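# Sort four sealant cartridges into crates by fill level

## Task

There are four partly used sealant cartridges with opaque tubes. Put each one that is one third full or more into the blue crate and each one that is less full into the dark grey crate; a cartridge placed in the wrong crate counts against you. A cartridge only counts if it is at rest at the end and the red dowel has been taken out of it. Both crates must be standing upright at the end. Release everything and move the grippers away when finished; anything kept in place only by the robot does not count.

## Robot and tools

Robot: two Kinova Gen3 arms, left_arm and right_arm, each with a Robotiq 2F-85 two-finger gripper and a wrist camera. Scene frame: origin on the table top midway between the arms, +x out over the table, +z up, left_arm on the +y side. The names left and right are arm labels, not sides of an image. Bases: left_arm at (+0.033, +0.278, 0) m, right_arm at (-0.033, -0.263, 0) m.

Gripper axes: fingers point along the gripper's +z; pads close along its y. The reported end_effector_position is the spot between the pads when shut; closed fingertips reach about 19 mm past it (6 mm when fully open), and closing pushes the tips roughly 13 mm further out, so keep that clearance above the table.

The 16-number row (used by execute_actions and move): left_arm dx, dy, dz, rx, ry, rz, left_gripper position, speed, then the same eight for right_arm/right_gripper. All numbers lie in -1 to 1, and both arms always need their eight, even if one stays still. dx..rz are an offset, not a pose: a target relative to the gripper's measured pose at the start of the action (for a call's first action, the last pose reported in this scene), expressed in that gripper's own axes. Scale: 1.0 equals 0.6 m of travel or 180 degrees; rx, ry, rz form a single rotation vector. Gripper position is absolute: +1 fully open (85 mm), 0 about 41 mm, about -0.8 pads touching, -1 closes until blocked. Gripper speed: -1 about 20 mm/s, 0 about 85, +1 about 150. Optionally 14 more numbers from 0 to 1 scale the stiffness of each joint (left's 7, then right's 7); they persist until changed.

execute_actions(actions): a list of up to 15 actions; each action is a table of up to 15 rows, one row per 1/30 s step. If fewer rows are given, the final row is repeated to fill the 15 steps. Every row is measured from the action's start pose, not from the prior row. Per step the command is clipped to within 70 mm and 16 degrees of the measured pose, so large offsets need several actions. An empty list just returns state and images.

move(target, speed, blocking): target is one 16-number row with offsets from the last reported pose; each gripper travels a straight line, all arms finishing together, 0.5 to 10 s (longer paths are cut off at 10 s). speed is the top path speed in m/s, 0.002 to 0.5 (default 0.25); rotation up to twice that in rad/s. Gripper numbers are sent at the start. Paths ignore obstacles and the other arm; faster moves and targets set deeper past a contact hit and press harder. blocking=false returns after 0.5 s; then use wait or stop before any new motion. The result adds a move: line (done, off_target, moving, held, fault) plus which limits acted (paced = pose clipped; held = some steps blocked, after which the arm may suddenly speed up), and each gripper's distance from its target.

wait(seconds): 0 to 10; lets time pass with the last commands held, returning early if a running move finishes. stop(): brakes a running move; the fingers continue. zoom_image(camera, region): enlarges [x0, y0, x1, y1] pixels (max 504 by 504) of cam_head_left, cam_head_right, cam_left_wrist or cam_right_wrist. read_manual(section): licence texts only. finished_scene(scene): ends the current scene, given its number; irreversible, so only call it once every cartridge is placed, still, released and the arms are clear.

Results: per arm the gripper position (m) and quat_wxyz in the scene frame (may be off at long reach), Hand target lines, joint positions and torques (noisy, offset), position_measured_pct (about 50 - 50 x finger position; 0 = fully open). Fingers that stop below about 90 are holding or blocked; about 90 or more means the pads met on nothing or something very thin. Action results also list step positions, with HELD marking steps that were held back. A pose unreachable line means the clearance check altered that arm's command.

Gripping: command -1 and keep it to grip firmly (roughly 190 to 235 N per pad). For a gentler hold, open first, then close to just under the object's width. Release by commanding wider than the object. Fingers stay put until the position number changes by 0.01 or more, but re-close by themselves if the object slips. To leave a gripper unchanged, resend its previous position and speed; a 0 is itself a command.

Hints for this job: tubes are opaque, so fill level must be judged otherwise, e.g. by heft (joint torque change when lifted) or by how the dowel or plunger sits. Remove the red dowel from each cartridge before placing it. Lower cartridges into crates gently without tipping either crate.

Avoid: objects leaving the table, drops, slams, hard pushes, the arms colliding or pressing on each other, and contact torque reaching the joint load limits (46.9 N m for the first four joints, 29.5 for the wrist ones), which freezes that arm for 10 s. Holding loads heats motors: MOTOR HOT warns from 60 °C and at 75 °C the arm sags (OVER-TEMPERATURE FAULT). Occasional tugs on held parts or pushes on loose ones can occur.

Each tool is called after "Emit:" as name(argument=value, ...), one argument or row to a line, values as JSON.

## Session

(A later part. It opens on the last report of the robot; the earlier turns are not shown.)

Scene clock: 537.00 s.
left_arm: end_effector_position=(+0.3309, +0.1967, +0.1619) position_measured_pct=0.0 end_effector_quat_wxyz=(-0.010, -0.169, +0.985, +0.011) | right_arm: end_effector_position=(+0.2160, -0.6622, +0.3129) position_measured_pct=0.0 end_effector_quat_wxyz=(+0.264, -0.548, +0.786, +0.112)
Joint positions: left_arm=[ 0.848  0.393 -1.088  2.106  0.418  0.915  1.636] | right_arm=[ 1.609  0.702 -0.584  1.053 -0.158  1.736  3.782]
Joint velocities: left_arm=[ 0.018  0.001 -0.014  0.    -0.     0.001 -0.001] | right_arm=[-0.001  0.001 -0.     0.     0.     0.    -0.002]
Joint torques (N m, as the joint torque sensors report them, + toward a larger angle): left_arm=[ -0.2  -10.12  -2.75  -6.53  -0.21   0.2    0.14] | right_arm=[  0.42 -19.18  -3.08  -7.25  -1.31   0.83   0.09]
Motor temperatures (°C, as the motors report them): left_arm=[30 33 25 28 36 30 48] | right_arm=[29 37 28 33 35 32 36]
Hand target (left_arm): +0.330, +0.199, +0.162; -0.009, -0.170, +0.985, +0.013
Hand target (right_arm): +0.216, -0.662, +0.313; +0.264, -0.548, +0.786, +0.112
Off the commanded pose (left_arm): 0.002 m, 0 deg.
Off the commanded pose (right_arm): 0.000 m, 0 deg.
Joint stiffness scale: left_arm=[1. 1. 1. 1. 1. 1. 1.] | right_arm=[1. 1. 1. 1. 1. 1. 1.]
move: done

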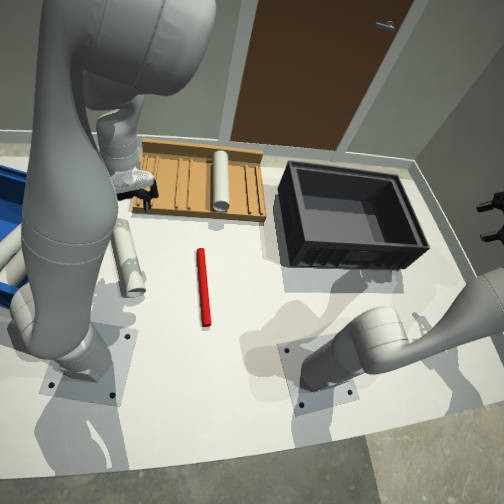

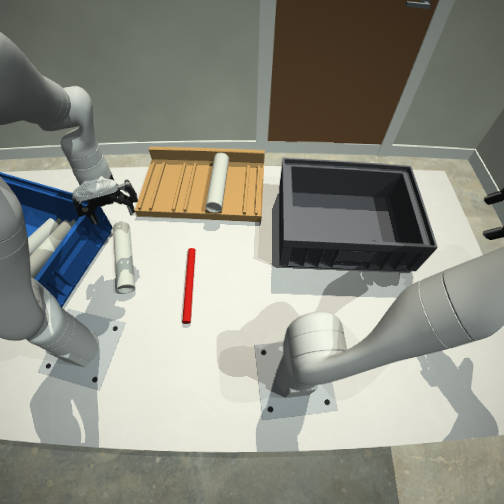

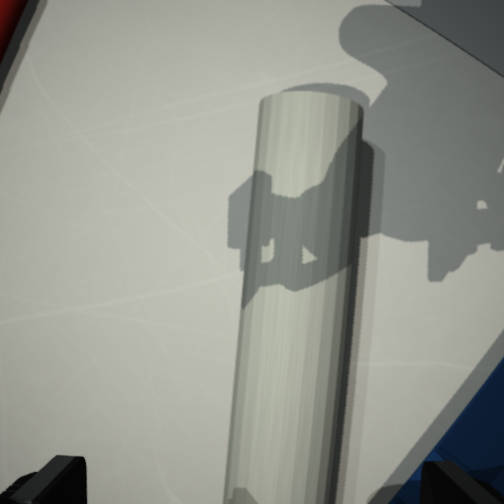

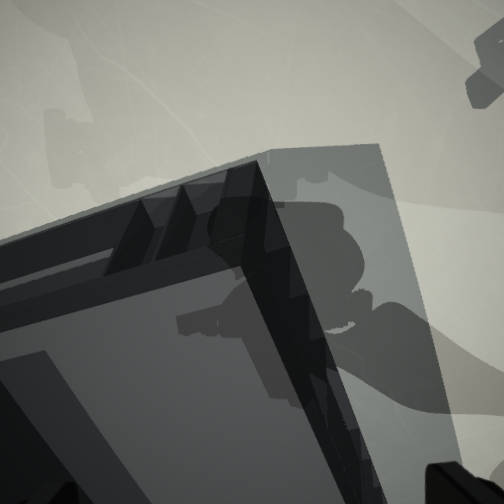

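Emit:
move(
  target=[0, 0.022, 0.22, 0, 0, 0, 1, 0.5, 0, 0, 0, 0, 0, 0, 1, 0],
  speed=0.15,
)

Emit:
execute_actions(
  actions=[
    [[0,0,0,0,0,0,-1,0.5, 0,0,0,0,0,0,1,0]],
    [[0,0,0,0,0,0,-1,0.5, 0,0,0,0,0,0,1,0]],
  ],
)

Emit:
move(
  target=[0, 0, -0.4, 0, 0, 0, -1, 0.5, 0, 0, 0, 0, 0, 0, 1, 0],
  speed=0.2,
)

Scene clock: 547.37 s.
left_arm: end_effector_position=(+0.3250, +0.2121, +0.0326) position_measured_pct=0.0 end_effector_quat_wxyz=(-0.009, -0.169, +0.986, +0.012) | right_arm: end_effector_position=(+0.2160, -0.6622, +0.3129) position_measured_pct=0.0 end_effector_quat_wxyz=(+0.264, -0.548, +0.786, +0.112)
Joint positions: left_arm=[ 0.52   0.661 -0.774  2.295  0.903  0.552  1.143] | right_arm=[ 1.609  0.702 -0.584  1.053 -0.158  1.736  3.782]
Joint velocities: left_arm=[-0.009  0.001  0.004  0.    -0.    -0.005 -0.   ] | right_arm=[-0.     0.001  0.    -0.001 -0.001  0.001 -0.003]
Joint torques (N m, as the joint torque sensors report them, + toward a larger angle): left_arm=[ -0.03 -13.13  -3.43  -2.61  -0.25   0.05   0.15] | right_arm=[  0.   -19.36  -3.16  -7.69  -1.14   0.79   0.27]
Motor temperatures (°C, as the motors report them): left_arm=[30 32 25 28 36 30 48] | right_arm=[29 37 28 33 35 32 36]
Hand target (left_arm): +0.324, +0.212, +0.031; -0.010, -0.170, +0.985, +0.012
Hand target (right_arm): +0.216, -0.662, +0.313; +0.264, -0.548, +0.786, +0.112
Off the commanded pose (left_arm): 0.003 m, 0 deg.
Off the commanded pose (right_arm): 0.000 m, 0 deg.
Joint stiffness scale: left_arm=[1. 1. 1. 1. 1. 1. 1.] | right_arm=[1. 1. 1. 1. 1. 1. 1.]
move: done

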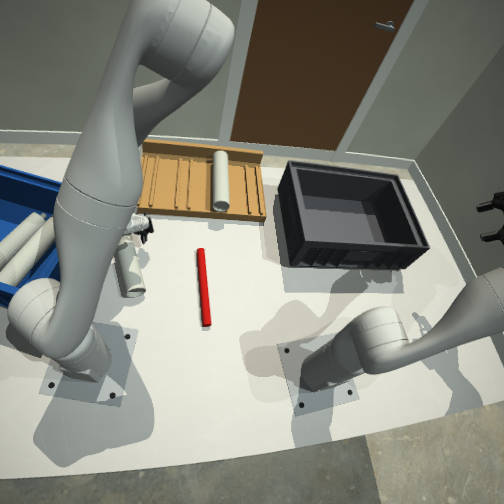

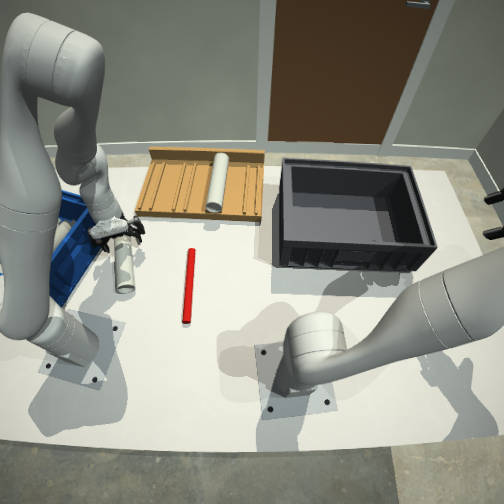

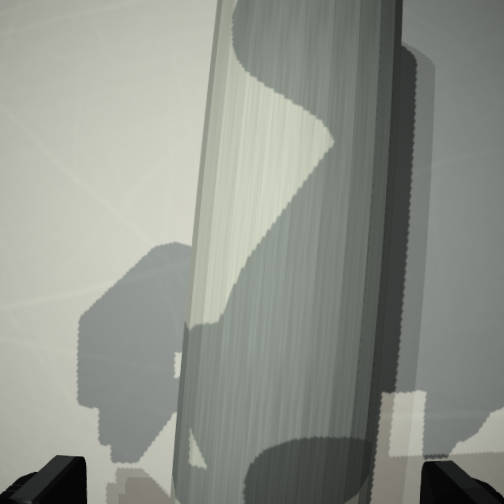

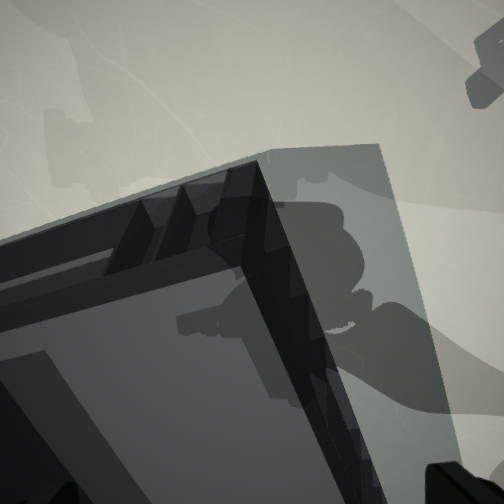

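Scene clock: 548.37 s.
left_arm: end_effector_position=(+0.3256, +0.2117, +0.0335) position_measured_pct=46.8 end_effector_quat_wxyz=(-0.008, -0.169, +0.986, +0.011) | right_arm: end_effector_position=(+0.2160, -0.6622, +0.3129) position_measured_pct=0.0 end_effector_quat_wxyz=(+0.264, -0.548, +0.786, +0.112)
Joint positions: left_arm=[ 0.52   0.658 -0.774  2.295  0.903  0.552  1.143] | right_arm=[ 1.609  0.702 -0.584  1.053 -0.158  1.736  3.782]
Joint velocities: left_arm=[ 0.    -0.002  0.     0.    -0.     0.     0.   ] | right_arm=[ 0.     0.     0.    -0.001  0.001  0.001  0.001]
Joint torques (N m, as the joint torque sensors report them, + toward a larger angle): left_arm=[  0.41 -10.1   -1.42  -2.87   0.48   0.16   0.21] | right_arm=[  0.08 -19.06  -2.82  -7.56  -1.2    0.74  -0.09]
Motor temperatures (°C, as the motors report them): left_arm=[30 32 25 28 36 30 48] | right_arm=[29 37 28 33 35 32 36]
Hand target (left_arm): +0.326, +0.212, +0.033; -0.008, -0.169, +0.986, +0.011
Hand target (right_arm): +0.216, -0.662, +0.313; +0.264, -0.548, +0.786, +0.112
Off the commanded pose (left_arm): 0.000 m, 0 deg.
Off the commanded pose (right_arm): 0.000 m, 0 deg.
Joint stiffness scale: left_arm=[1. 1. 1. 1. 1. 1. 1.] | right_arm=[1. 1. 1. 1. 1. 1. 1.]
Step readings (end_effector_position; steps 1 to 15: 1st action; 16 to 30: 2nd action):
0: left_arm (+0.3250, +0.2121, +0.0326) | right_arm (+0.2160, -0.6622, +0.3129)
1: left_arm (+0.3250, +0.2121, +0.0326) | right_arm (+0.2160, -0.6622, +0.3129)
2: left_arm (+0.3250, +0.2121, +0.0326) | right_arm (+0.2160, -0.6622, +0.3129)
4: left_arm (+0.3250, +0.2121, +0.0326) | right_arm (+0.2160, -0.6622, +0.3129)
8: left_arm (+0.3250, +0.2121, +0.0326) | right_arm (+0.2160, -0.6622, +0.3129)
15: left_arm (+0.3255, +0.2118, +0.0334) | right_arm (+0.2160, -0.6622, +0.3129)
16: left_arm (+0.3256, +0.2117, +0.0335) | right_arm (+0.2160, -0.6622, +0.3129)
17: left_arm (+0.3256, +0.2117, +0.0335) | right_arm (+0.2160, -0.6622, +0.3129)
19: left_arm (+0.3256, +0.2117, +0.0335) | right_arm (+0.2160, -0.6622, +0.3129)
23: left_arm (+0.3256, +0.2117, +0.0335) | right_arm (+0.2160, -0.6622, +0.3129)
30: end_effector_position above

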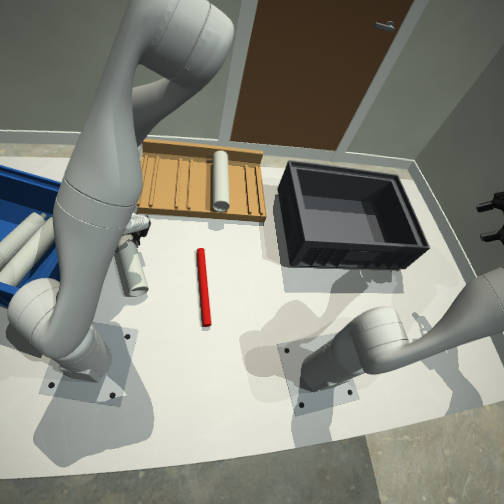

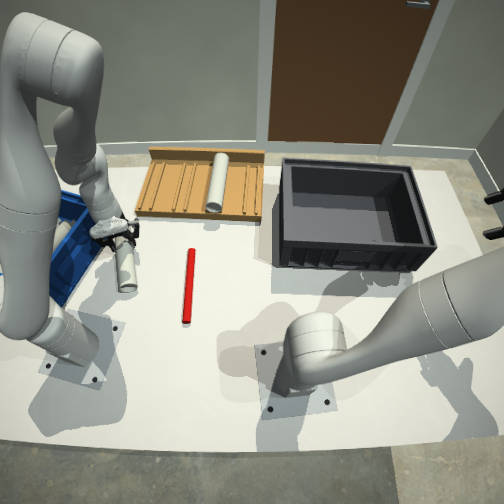

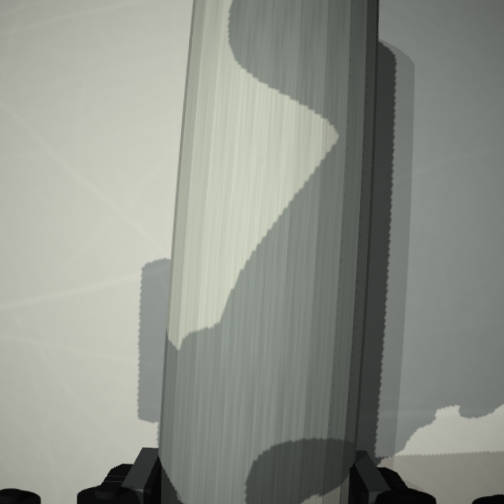

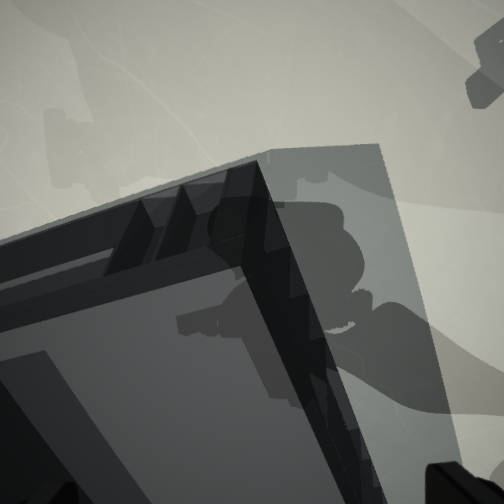

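Scene clock: 550.17 s.
left_arm: end_effector_position=(+0.3299, +0.2048, +0.2707) position_measured_pct=46.8 end_effector_quat_wxyz=(-0.010, -0.167, +0.986, +0.008) | right_arm: end_effector_position=(+0.2160, -0.6622, +0.3129) position_measured_pct=0.0 end_effector_quat_wxyz=(+0.264, -0.548, +0.786, +0.112)
Joint positions: left_arm=[ 1.031  0.165 -1.197  1.893  0.152  1.215  1.893] | right_arm=[ 1.609  0.702 -0.584  1.053 -0.158  1.736  3.782]
Joint velocities: left_arm=[ 0.01  -0.006 -0.    -0.    -0.     0.    -0.   ] | right_arm=[-0.001 -0.001 -0.    -0.001 -0.     0.     0.001]
Joint torques (N m, as the joint torque sensors report them, + toward a larger angle): left_arm=[-0.28 -7.12 -2.15 -9.06 -0.33  0.22  0.1 ] | right_arm=[  0.26 -19.43  -2.96  -7.47  -1.25   0.89   0.42]
Motor temperatures (°C, as the motors report them): left_arm=[30 32 25 28 36 30 48] | right_arm=[29 37 28 33 35 32 36]
Hand target (left_arm): +0.330, +0.207, +0.273; -0.009, -0.168, +0.986, +0.010
Hand target (right_arm): +0.216, -0.662, +0.313; +0.264, -0.548, +0.786, +0.112
Off the commanded pose (left_arm): 0.004 m, 0 deg.
Off the commanded pose (right_arm): 0.000 m, 0 deg.
Joint stiffness scale: left_arm=[1. 1. 1. 1. 1. 1. 1.] | right_arm=[1. 1. 1. 1. 1. 1. 1.]
move: off_target (left_arm)

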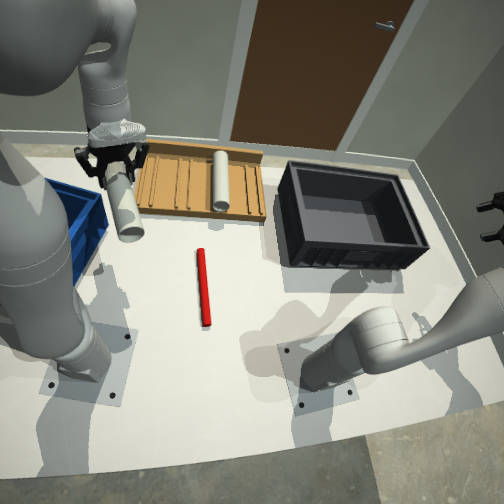

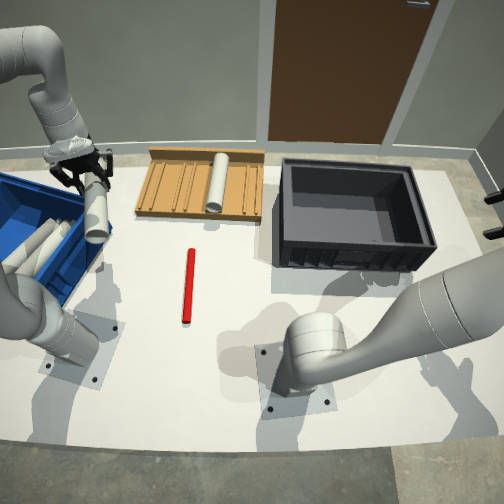

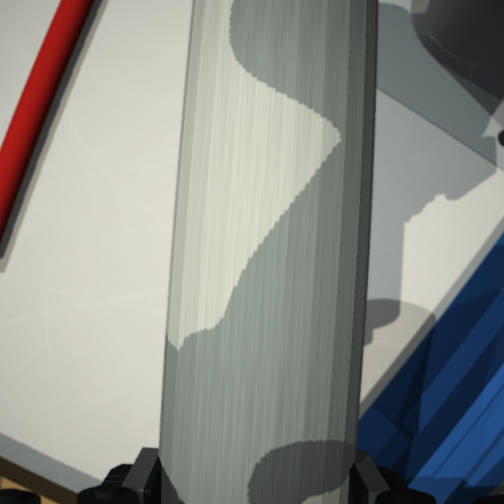

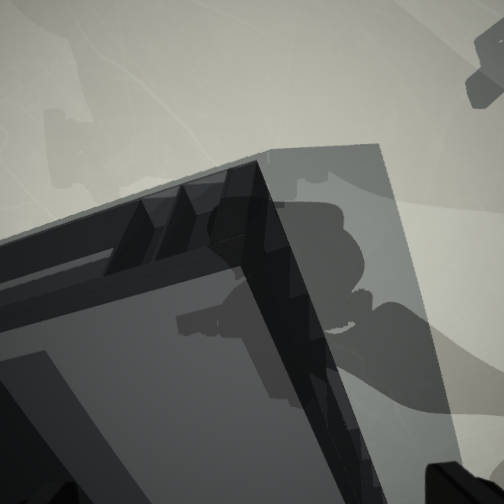

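Emit:
move(
  target=[0.025, -0.92, 0, 0, 0, 0.11, -1, 0.5, 0, 0, 0, 0, 0, 0, 1, 0],
  speed=0.35,
)

Scene clock: 561.20 s.
left_arm: end_effector_position=(+0.4966, -0.3181, +0.2612) position_measured_pct=46.8 end_effector_quat_wxyz=(+0.074, +0.007, +0.993, -0.094) | right_arm: end_effector_position=(+0.2160, -0.6622, +0.3129) position_measured_pct=0.0 end_effector_quat_wxyz=(+0.264, -0.548, +0.786, +0.112)
Joint positions: left_arm=[ 0.685  1.157 -0.686  0.041  0.688  1.712  2.421] | right_arm=[ 1.609  0.702 -0.584  1.053 -0.158  1.736  3.782]
Joint velocities: left_arm=[-0.002  0.006  0.001 -0.001  0.    -0.001  0.   ] | right_arm=[-0.     0.001 -0.    -0.     0.001  0.    -0.002]
Joint torques (N m, as the joint torque sensors report them, + toward a larger angle): left_arm=[ -0.01 -29.47  -0.55  -7.41  -0.07  -0.8    0.19] | right_arm=[  0.05 -19.35  -3.22  -7.86  -1.18   0.78   0.12]
Motor temperatures (°C, as the motors report them): left_arm=[30 32 25 28 36 30 48] | right_arm=[29 37 28 33 35 32 36]
Hand target (left_arm): +0.497, -0.320, +0.260; +0.073, +0.005, +0.993, -0.098
Hand target (right_arm): +0.216, -0.662, +0.313; +0.264, -0.548, +0.786, +0.112
Off the commanded pose (left_arm): 0.003 m, 15 deg.
Off the commanded pose (right_arm): 0.000 m, 0 deg.
Joint stiffness scale: left_arm=[1. 1. 1. 1. 1. 1. 1.] | right_arm=[1. 1. 1. 1. 1. 1. 1.]
elbow stopped short (left arm): the move would have taken joint 4 (elbow) straighter than the controller allows; a more bent joint 4 avoids this.
move: off_target (left_arm); limits=paced

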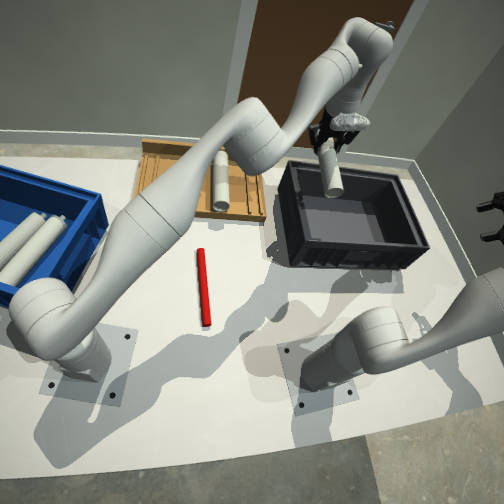

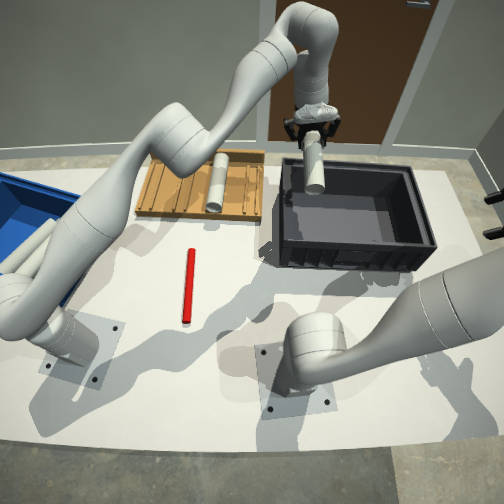

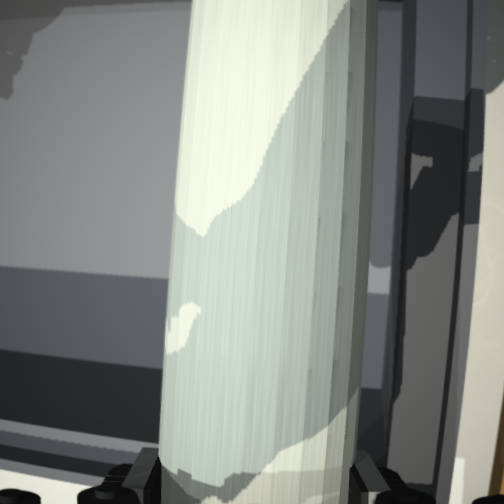

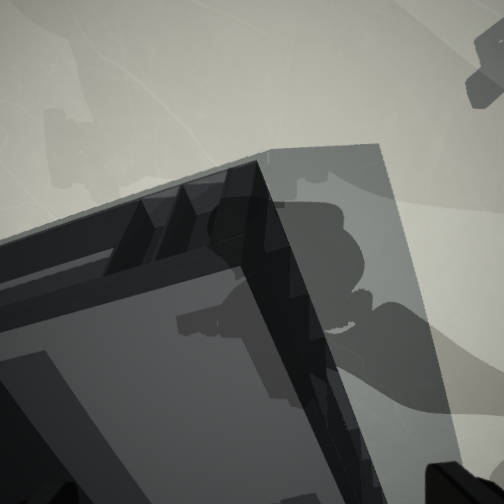

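Emit:
move(
  target=[0.14, 0.0, 0.22, -0.06, 0.048, 0, -1, 0.5, 0, 0, 0, 0, 0, 0, 1, 0],
  speed=0.15,
)

Scene clock: 572.23 s.
left_arm: end_effector_position=(+0.4327, -0.3404, +0.1222) position_measured_pct=46.8 end_effector_quat_wxyz=(+0.012, +0.008, +1.000, -0.022) | right_arm: end_effector_position=(+0.2160, -0.6622, +0.3129) position_measured_pct=0.0 end_effector_quat_wxyz=(+0.264, -0.548, +0.786, +0.112)
Joint positions: left_arm=[ 0.772  1.343 -0.686  0.041  0.688  1.717  2.505] | right_arm=[ 1.609  0.702 -0.584  1.053 -0.158  1.736  3.782]
Joint velocities: left_arm=[ 0.001  0.004 -0.002  0.     0.     0.    -0.001] | right_arm=[ 0.001 -0.    -0.001  0.002 -0.     0.001  0.002]
Joint torques (N m, as the joint torque sensors report them, + toward a larger angle): left_arm=[ -0.16 -30.78  -0.28  -7.36  -0.27  -0.19   0.  ] | right_arm=[  0.55 -19.63  -2.84  -8.    -1.32   1.1    0.17]
Motor temperatures (°C, as the motors report them): left_arm=[30 33 25 28 36 30 48] | right_arm=[29 37 28 33 35 32 36]
Hand target (left_arm): +0.433, -0.342, +0.120; +0.014, +0.007, +1.000, -0.022
Hand target (right_arm): +0.216, -0.662, +0.313; +0.264, -0.548, +0.786, +0.112
Off the commanded pose (left_arm): 0.003 m, 3 deg.
Off the commanded pose (right_arm): 0.000 m, 0 deg.
Joint stiffness scale: left_arm=[1. 1. 1. 1. 1. 1. 1.] | right_arm=[1. 1. 1. 1. 1. 1. 1.]
elbow stopped short (left arm): the move would have taken joint 4 (elbow) straighter than the controller allows; a more bent joint 4 avoids this.
move: off_target (left_arm)

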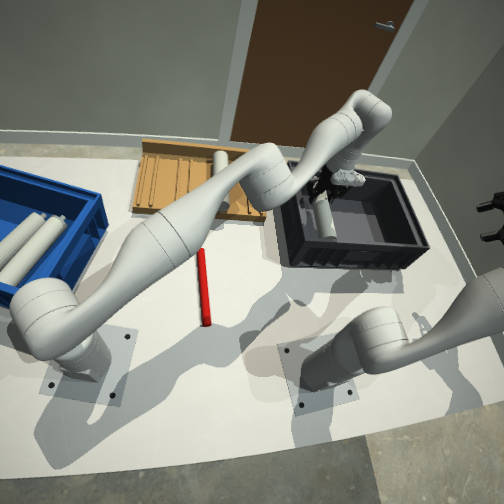

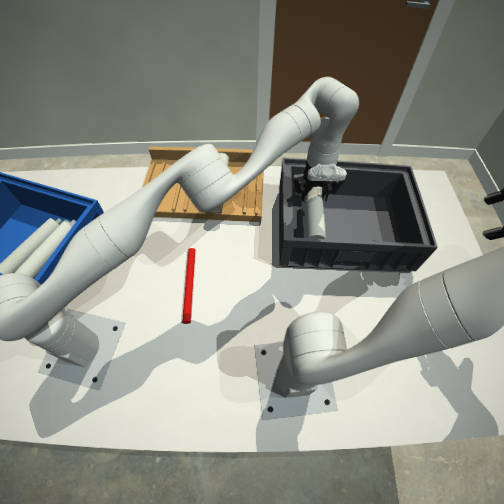

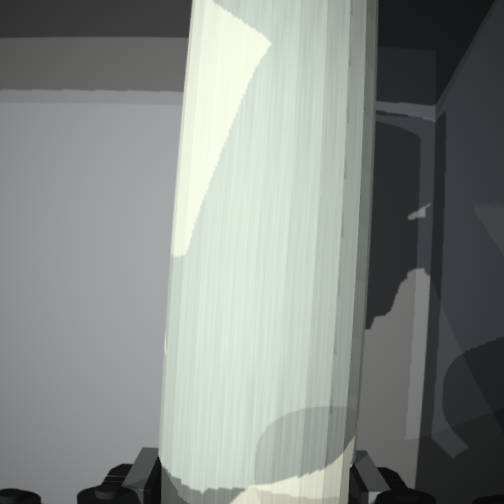

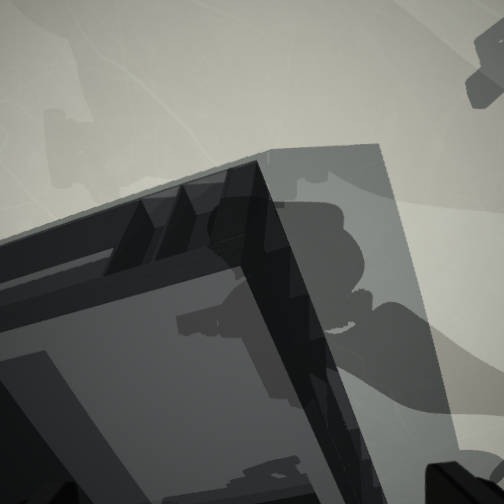

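Emit:
execute_actions(
  actions=[
    [[0,0,0,0,0,0,1,0.5, 0,0,0,0,0,0,1,0]],
    [[0,0,0,0,0,0,1,0.5, 0,0,0,0,0,0,1,0]],
  ],
)

Emit:
move(
  target=[-0.12, 0.25, -0.2, 0, 0, 0, 1, 0.5, 0, 0, 0, 0, 0, 0, 1, 0],
  speed=0.25,
)

Scene clock: 578.50 s.
left_arm: end_effector_position=(+0.4326, -0.3404, +0.1220) position_measured_pct=0.0 end_effector_quat_wxyz=(+0.012, +0.008, +1.000, -0.022) | right_arm: end_effector_position=(+0.2160, -0.6622, +0.3129) position_measured_pct=0.0 end_effector_quat_wxyz=(+0.264, -0.548, +0.786, +0.112)
Joint positions: left_arm=[ 0.772  1.343 -0.686  0.041  0.688  1.717  2.505] | right_arm=[ 1.609  0.702 -0.584  1.053 -0.158  1.736  3.782]
Joint velocities: left_arm=[-0.     0.     0.     0.    -0.     0.001 -0.   ] | right_arm=[-0.     0.     0.001  0.001  0.001 -0.001 -0.001]
Joint torques (N m, as the joint torque sensors report them, + toward a larger angle): left_arm=[ -0.18 -29.43  -0.2   -7.11  -0.19   0.03   0.05] | right_arm=[  0.2  -19.18  -2.9   -7.35  -1.22   0.99   0.07]
Motor temperatures (°C, as the motors report them): left_arm=[30 33 25 28 36 30 48] | right_arm=[29 37 28 33 35 32 36]
Hand target (left_arm): +0.433, -0.340, +0.122; +0.012, +0.008, +1.000, -0.022
Hand target (right_arm): +0.216, -0.662, +0.313; +0.264, -0.548, +0.786, +0.112
Off the commanded pose (left_arm): 0.000 m, 0 deg.
Off the commanded pose (right_arm): 0.000 m, 0 deg.
Joint stiffness scale: left_arm=[1. 1. 1. 1. 1. 1. 1.] | right_arm=[1. 1. 1. 1. 1. 1. 1.]
Step readings (end_effector_position; steps 1 to 15: 1st action; 16 to 30: 2nd action):
0: left_arm (+0.4326, -0.3404, +0.1220) | right_arm (+0.2160, -0.6622, +0.3129)
1: left_arm (+0.4326, -0.3404, +0.1220) | right_arm (+0.2160, -0.6622, +0.3129)
2: left_arm (+0.4326, -0.3404, +0.1220) | right_arm (+0.2160, -0.6622, +0.3129)
4: left_arm (+0.4326, -0.3404, +0.1220) | right_arm (+0.2160, -0.6622, +0.3129)
8: left_arm (+0.4326, -0.3404, +0.1220) | right_arm (+0.2160, -0.6622, +0.3129)
15: left_arm (+0.4326, -0.3404, +0.1220) | right_arm (+0.2160, -0.6622, +0.3129)
16: left_arm (+0.4326, -0.3404, +0.1220) | right_arm (+0.2160, -0.6622, +0.3129)
17: left_arm (+0.4326, -0.3404, +0.1220) | right_arm (+0.2160, -0.6622, +0.3129)
19: left_arm (+0.4326, -0.3404, +0.1220) | right_arm (+0.2160, -0.6622, +0.3129)
23: left_arm (+0.4326, -0.3404, +0.1220) | right_arm (+0.2160, -0.6622, +0.3129)
30: end_effector_position above

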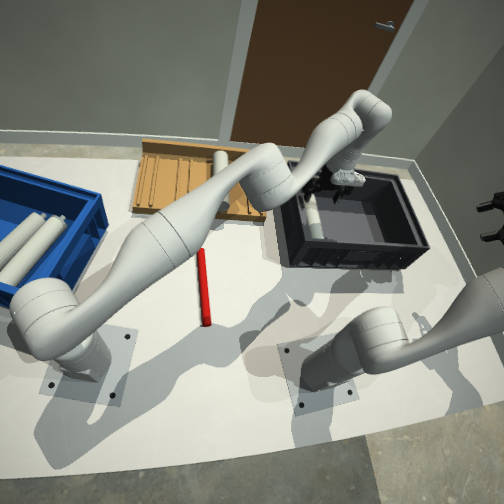

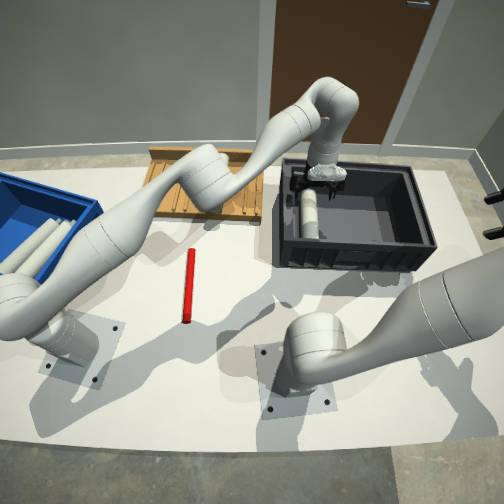

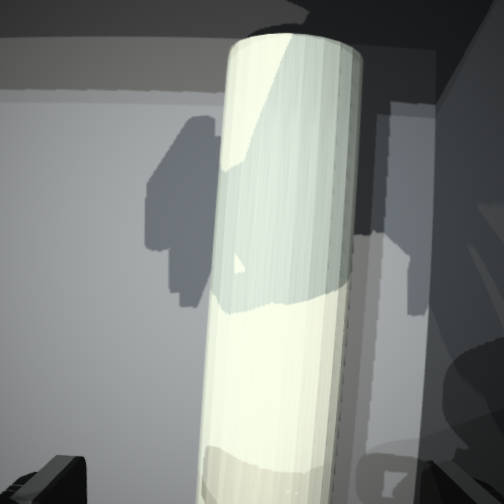

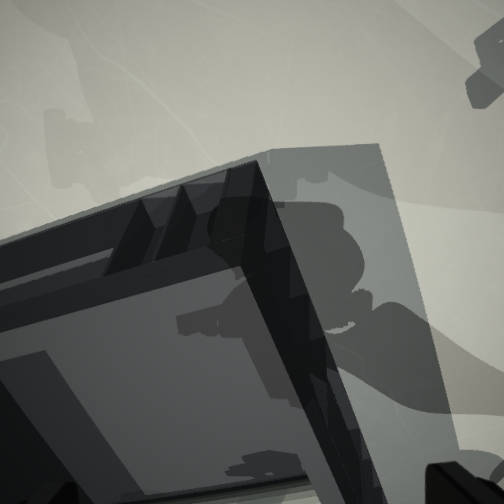

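Scene clock: 579.90 s.
left_arm: end_effector_position=(+0.5018, -0.1912, +0.2353) position_measured_pct=0.0 end_effector_quat_wxyz=(+0.010, +0.009, +1.000, -0.025) | right_arm: end_effector_position=(+0.2160, -0.6622, +0.3129) position_measured_pct=0.0 end_effector_quat_wxyz=(+0.264, -0.548, +0.786, +0.112)
Joint positions: left_arm=[ 0.74   0.976 -0.777  0.631  0.658  1.633  2.072] | right_arm=[ 1.609  0.702 -0.584  1.053 -0.158  1.736  3.782]
Joint velocities: left_arm=[-0.002 -0.003 -0.001  0.    -0.     0.    -0.   ] | right_arm=[ 0.     0.001 -0.    -0.001  0.    -0.     0.002]
Joint torques (N m, as the joint torque sensors report them, + toward a larger angle): left_arm=[ -0.05 -26.02  -3.24  -7.72  -0.1   -0.06   0.08] | right_arm=[  0.38 -19.61  -2.86  -7.54  -1.31   0.99   0.26]
Motor temperatures (°C, as the motors report them): left_arm=[30 33 25 28 36 30 48] | right_arm=[29 37 28 33 35 32 36]
Hand target (left_arm): +0.504, -0.186, +0.237; +0.012, +0.008, +1.000, -0.023
Hand target (right_arm): +0.216, -0.662, +0.313; +0.264, -0.548, +0.786, +0.112
Off the commanded pose (left_arm): 0.006 m, 0 deg.
Off the commanded pose (right_arm): 0.000 m, 0 deg.
Joint stiffness scale: left_arm=[1. 1. 1. 1. 1. 1. 1.] | right_arm=[1. 1. 1. 1. 1. 1. 1.]
move: off_target (left_arm)

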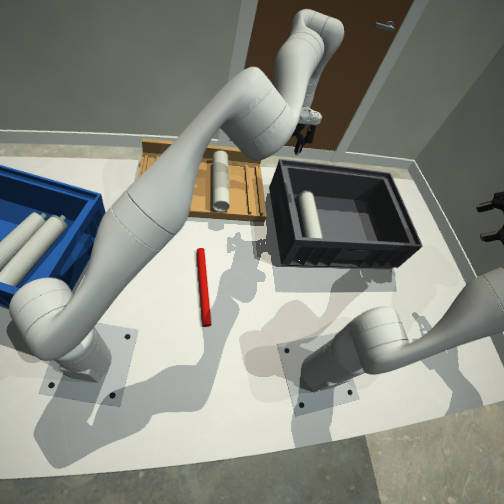

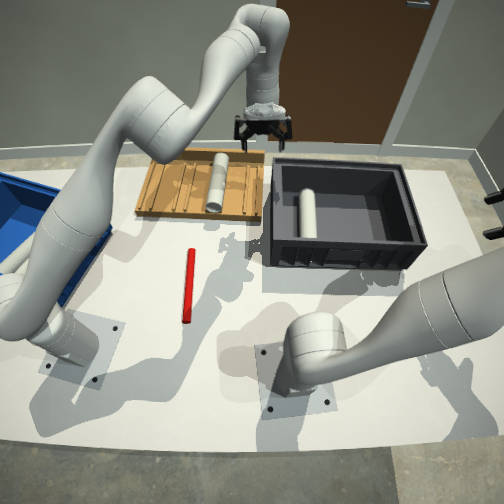

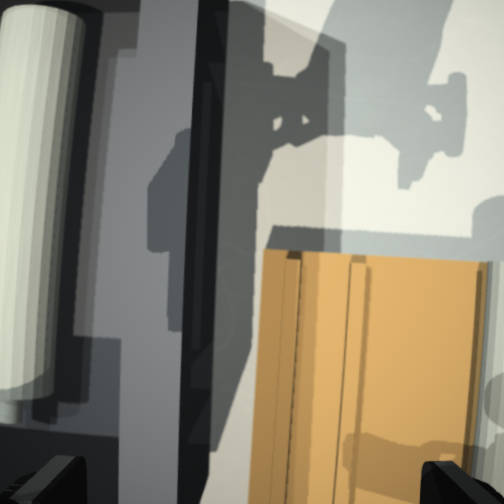

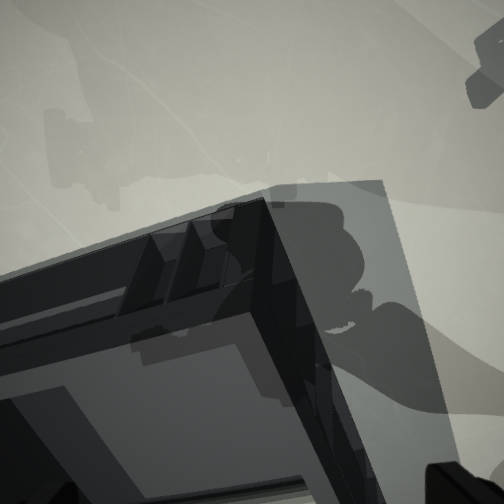

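Emit:
move(
  target=[-0.03, 0.24, 0.0, 0, 0, 0, 1, 0.5, 0, 0, 0, 0, 0, 0, 1, 0],
  speed=0.25,
)

Scene clock: 584.97 s.
left_arm: end_effector_position=(+0.5198, -0.0521, +0.2267) position_measured_pct=0.0 end_effector_quat_wxyz=(+0.007, +0.009, +1.000, -0.027) | right_arm: end_effector_position=(+0.2160, -0.6622, +0.3129) position_measured_pct=0.0 end_effector_quat_wxyz=(+0.264, -0.548, +0.786, +0.112)
Joint positions: left_arm=[ 0.707  0.807 -0.852  1.088  0.63   1.449  1.723] | right_arm=[ 1.609  0.702 -0.584  1.053 -0.158  1.736  3.782]
Joint velocities: left_arm=[-0.    -0.006 -0.002  0.002 -0.    -0.001 -0.   ] | right_arm=[ 0.001 -0.    -0.     0.001  0.001 -0.    -0.001]
Joint torques (N m, as the joint torque sensors report them, + toward a larger angle): left_arm=[ -0.27 -22.47  -4.67  -7.73   0.12   0.26   0.15] | right_arm=[  0.22 -19.56  -2.91  -7.34  -1.21   0.9   -0.02]
Motor temperatures (°C, as the motors report them): left_arm=[30 33 25 28 36 30 48] | right_arm=[29 37 28 33 35 32 36]
Hand target (left_arm): +0.522, -0.048, +0.229; +0.010, +0.008, +1.000, -0.026
Hand target (right_arm): +0.216, -0.662, +0.313; +0.264, -0.548, +0.786, +0.112
Off the commanded pose (left_arm): 0.005 m, 0 deg.
Off the commanded pose (right_arm): 0.000 m, 0 deg.
Joint stiffness scale: left_arm=[1. 1. 1. 1. 1. 1. 1.] | right_arm=[1. 1. 1. 1. 1. 1. 1.]
move: off_target (left_arm)

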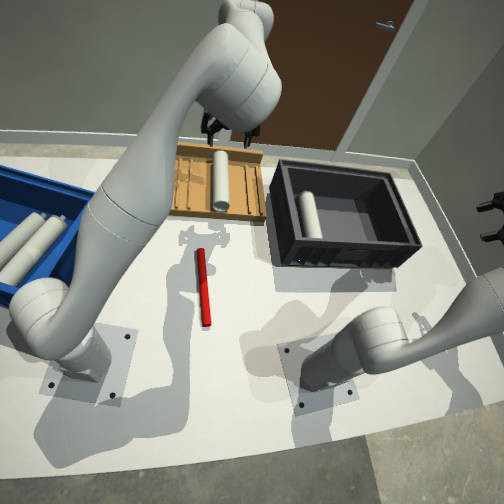

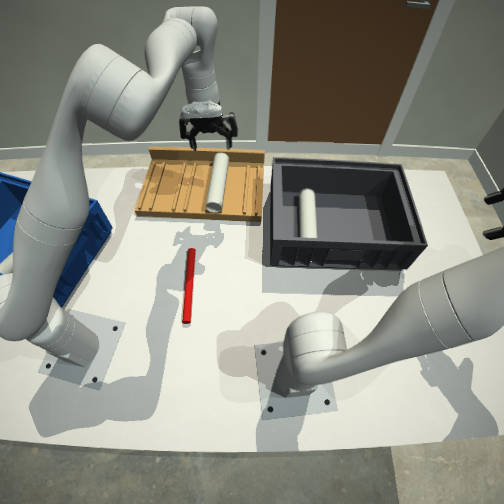

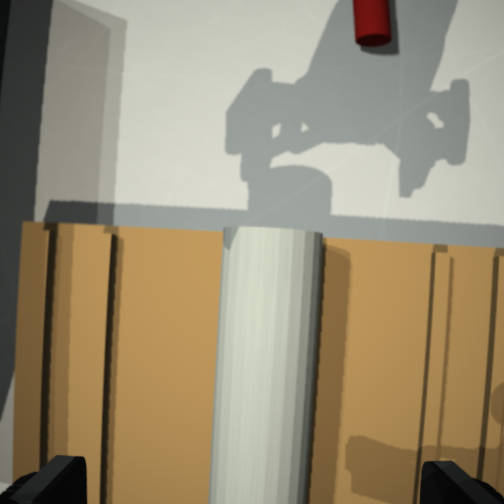

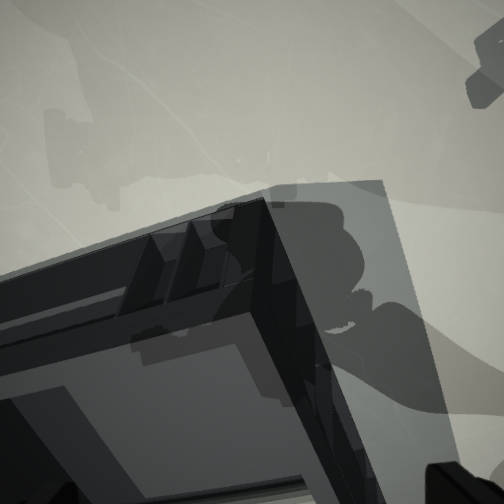

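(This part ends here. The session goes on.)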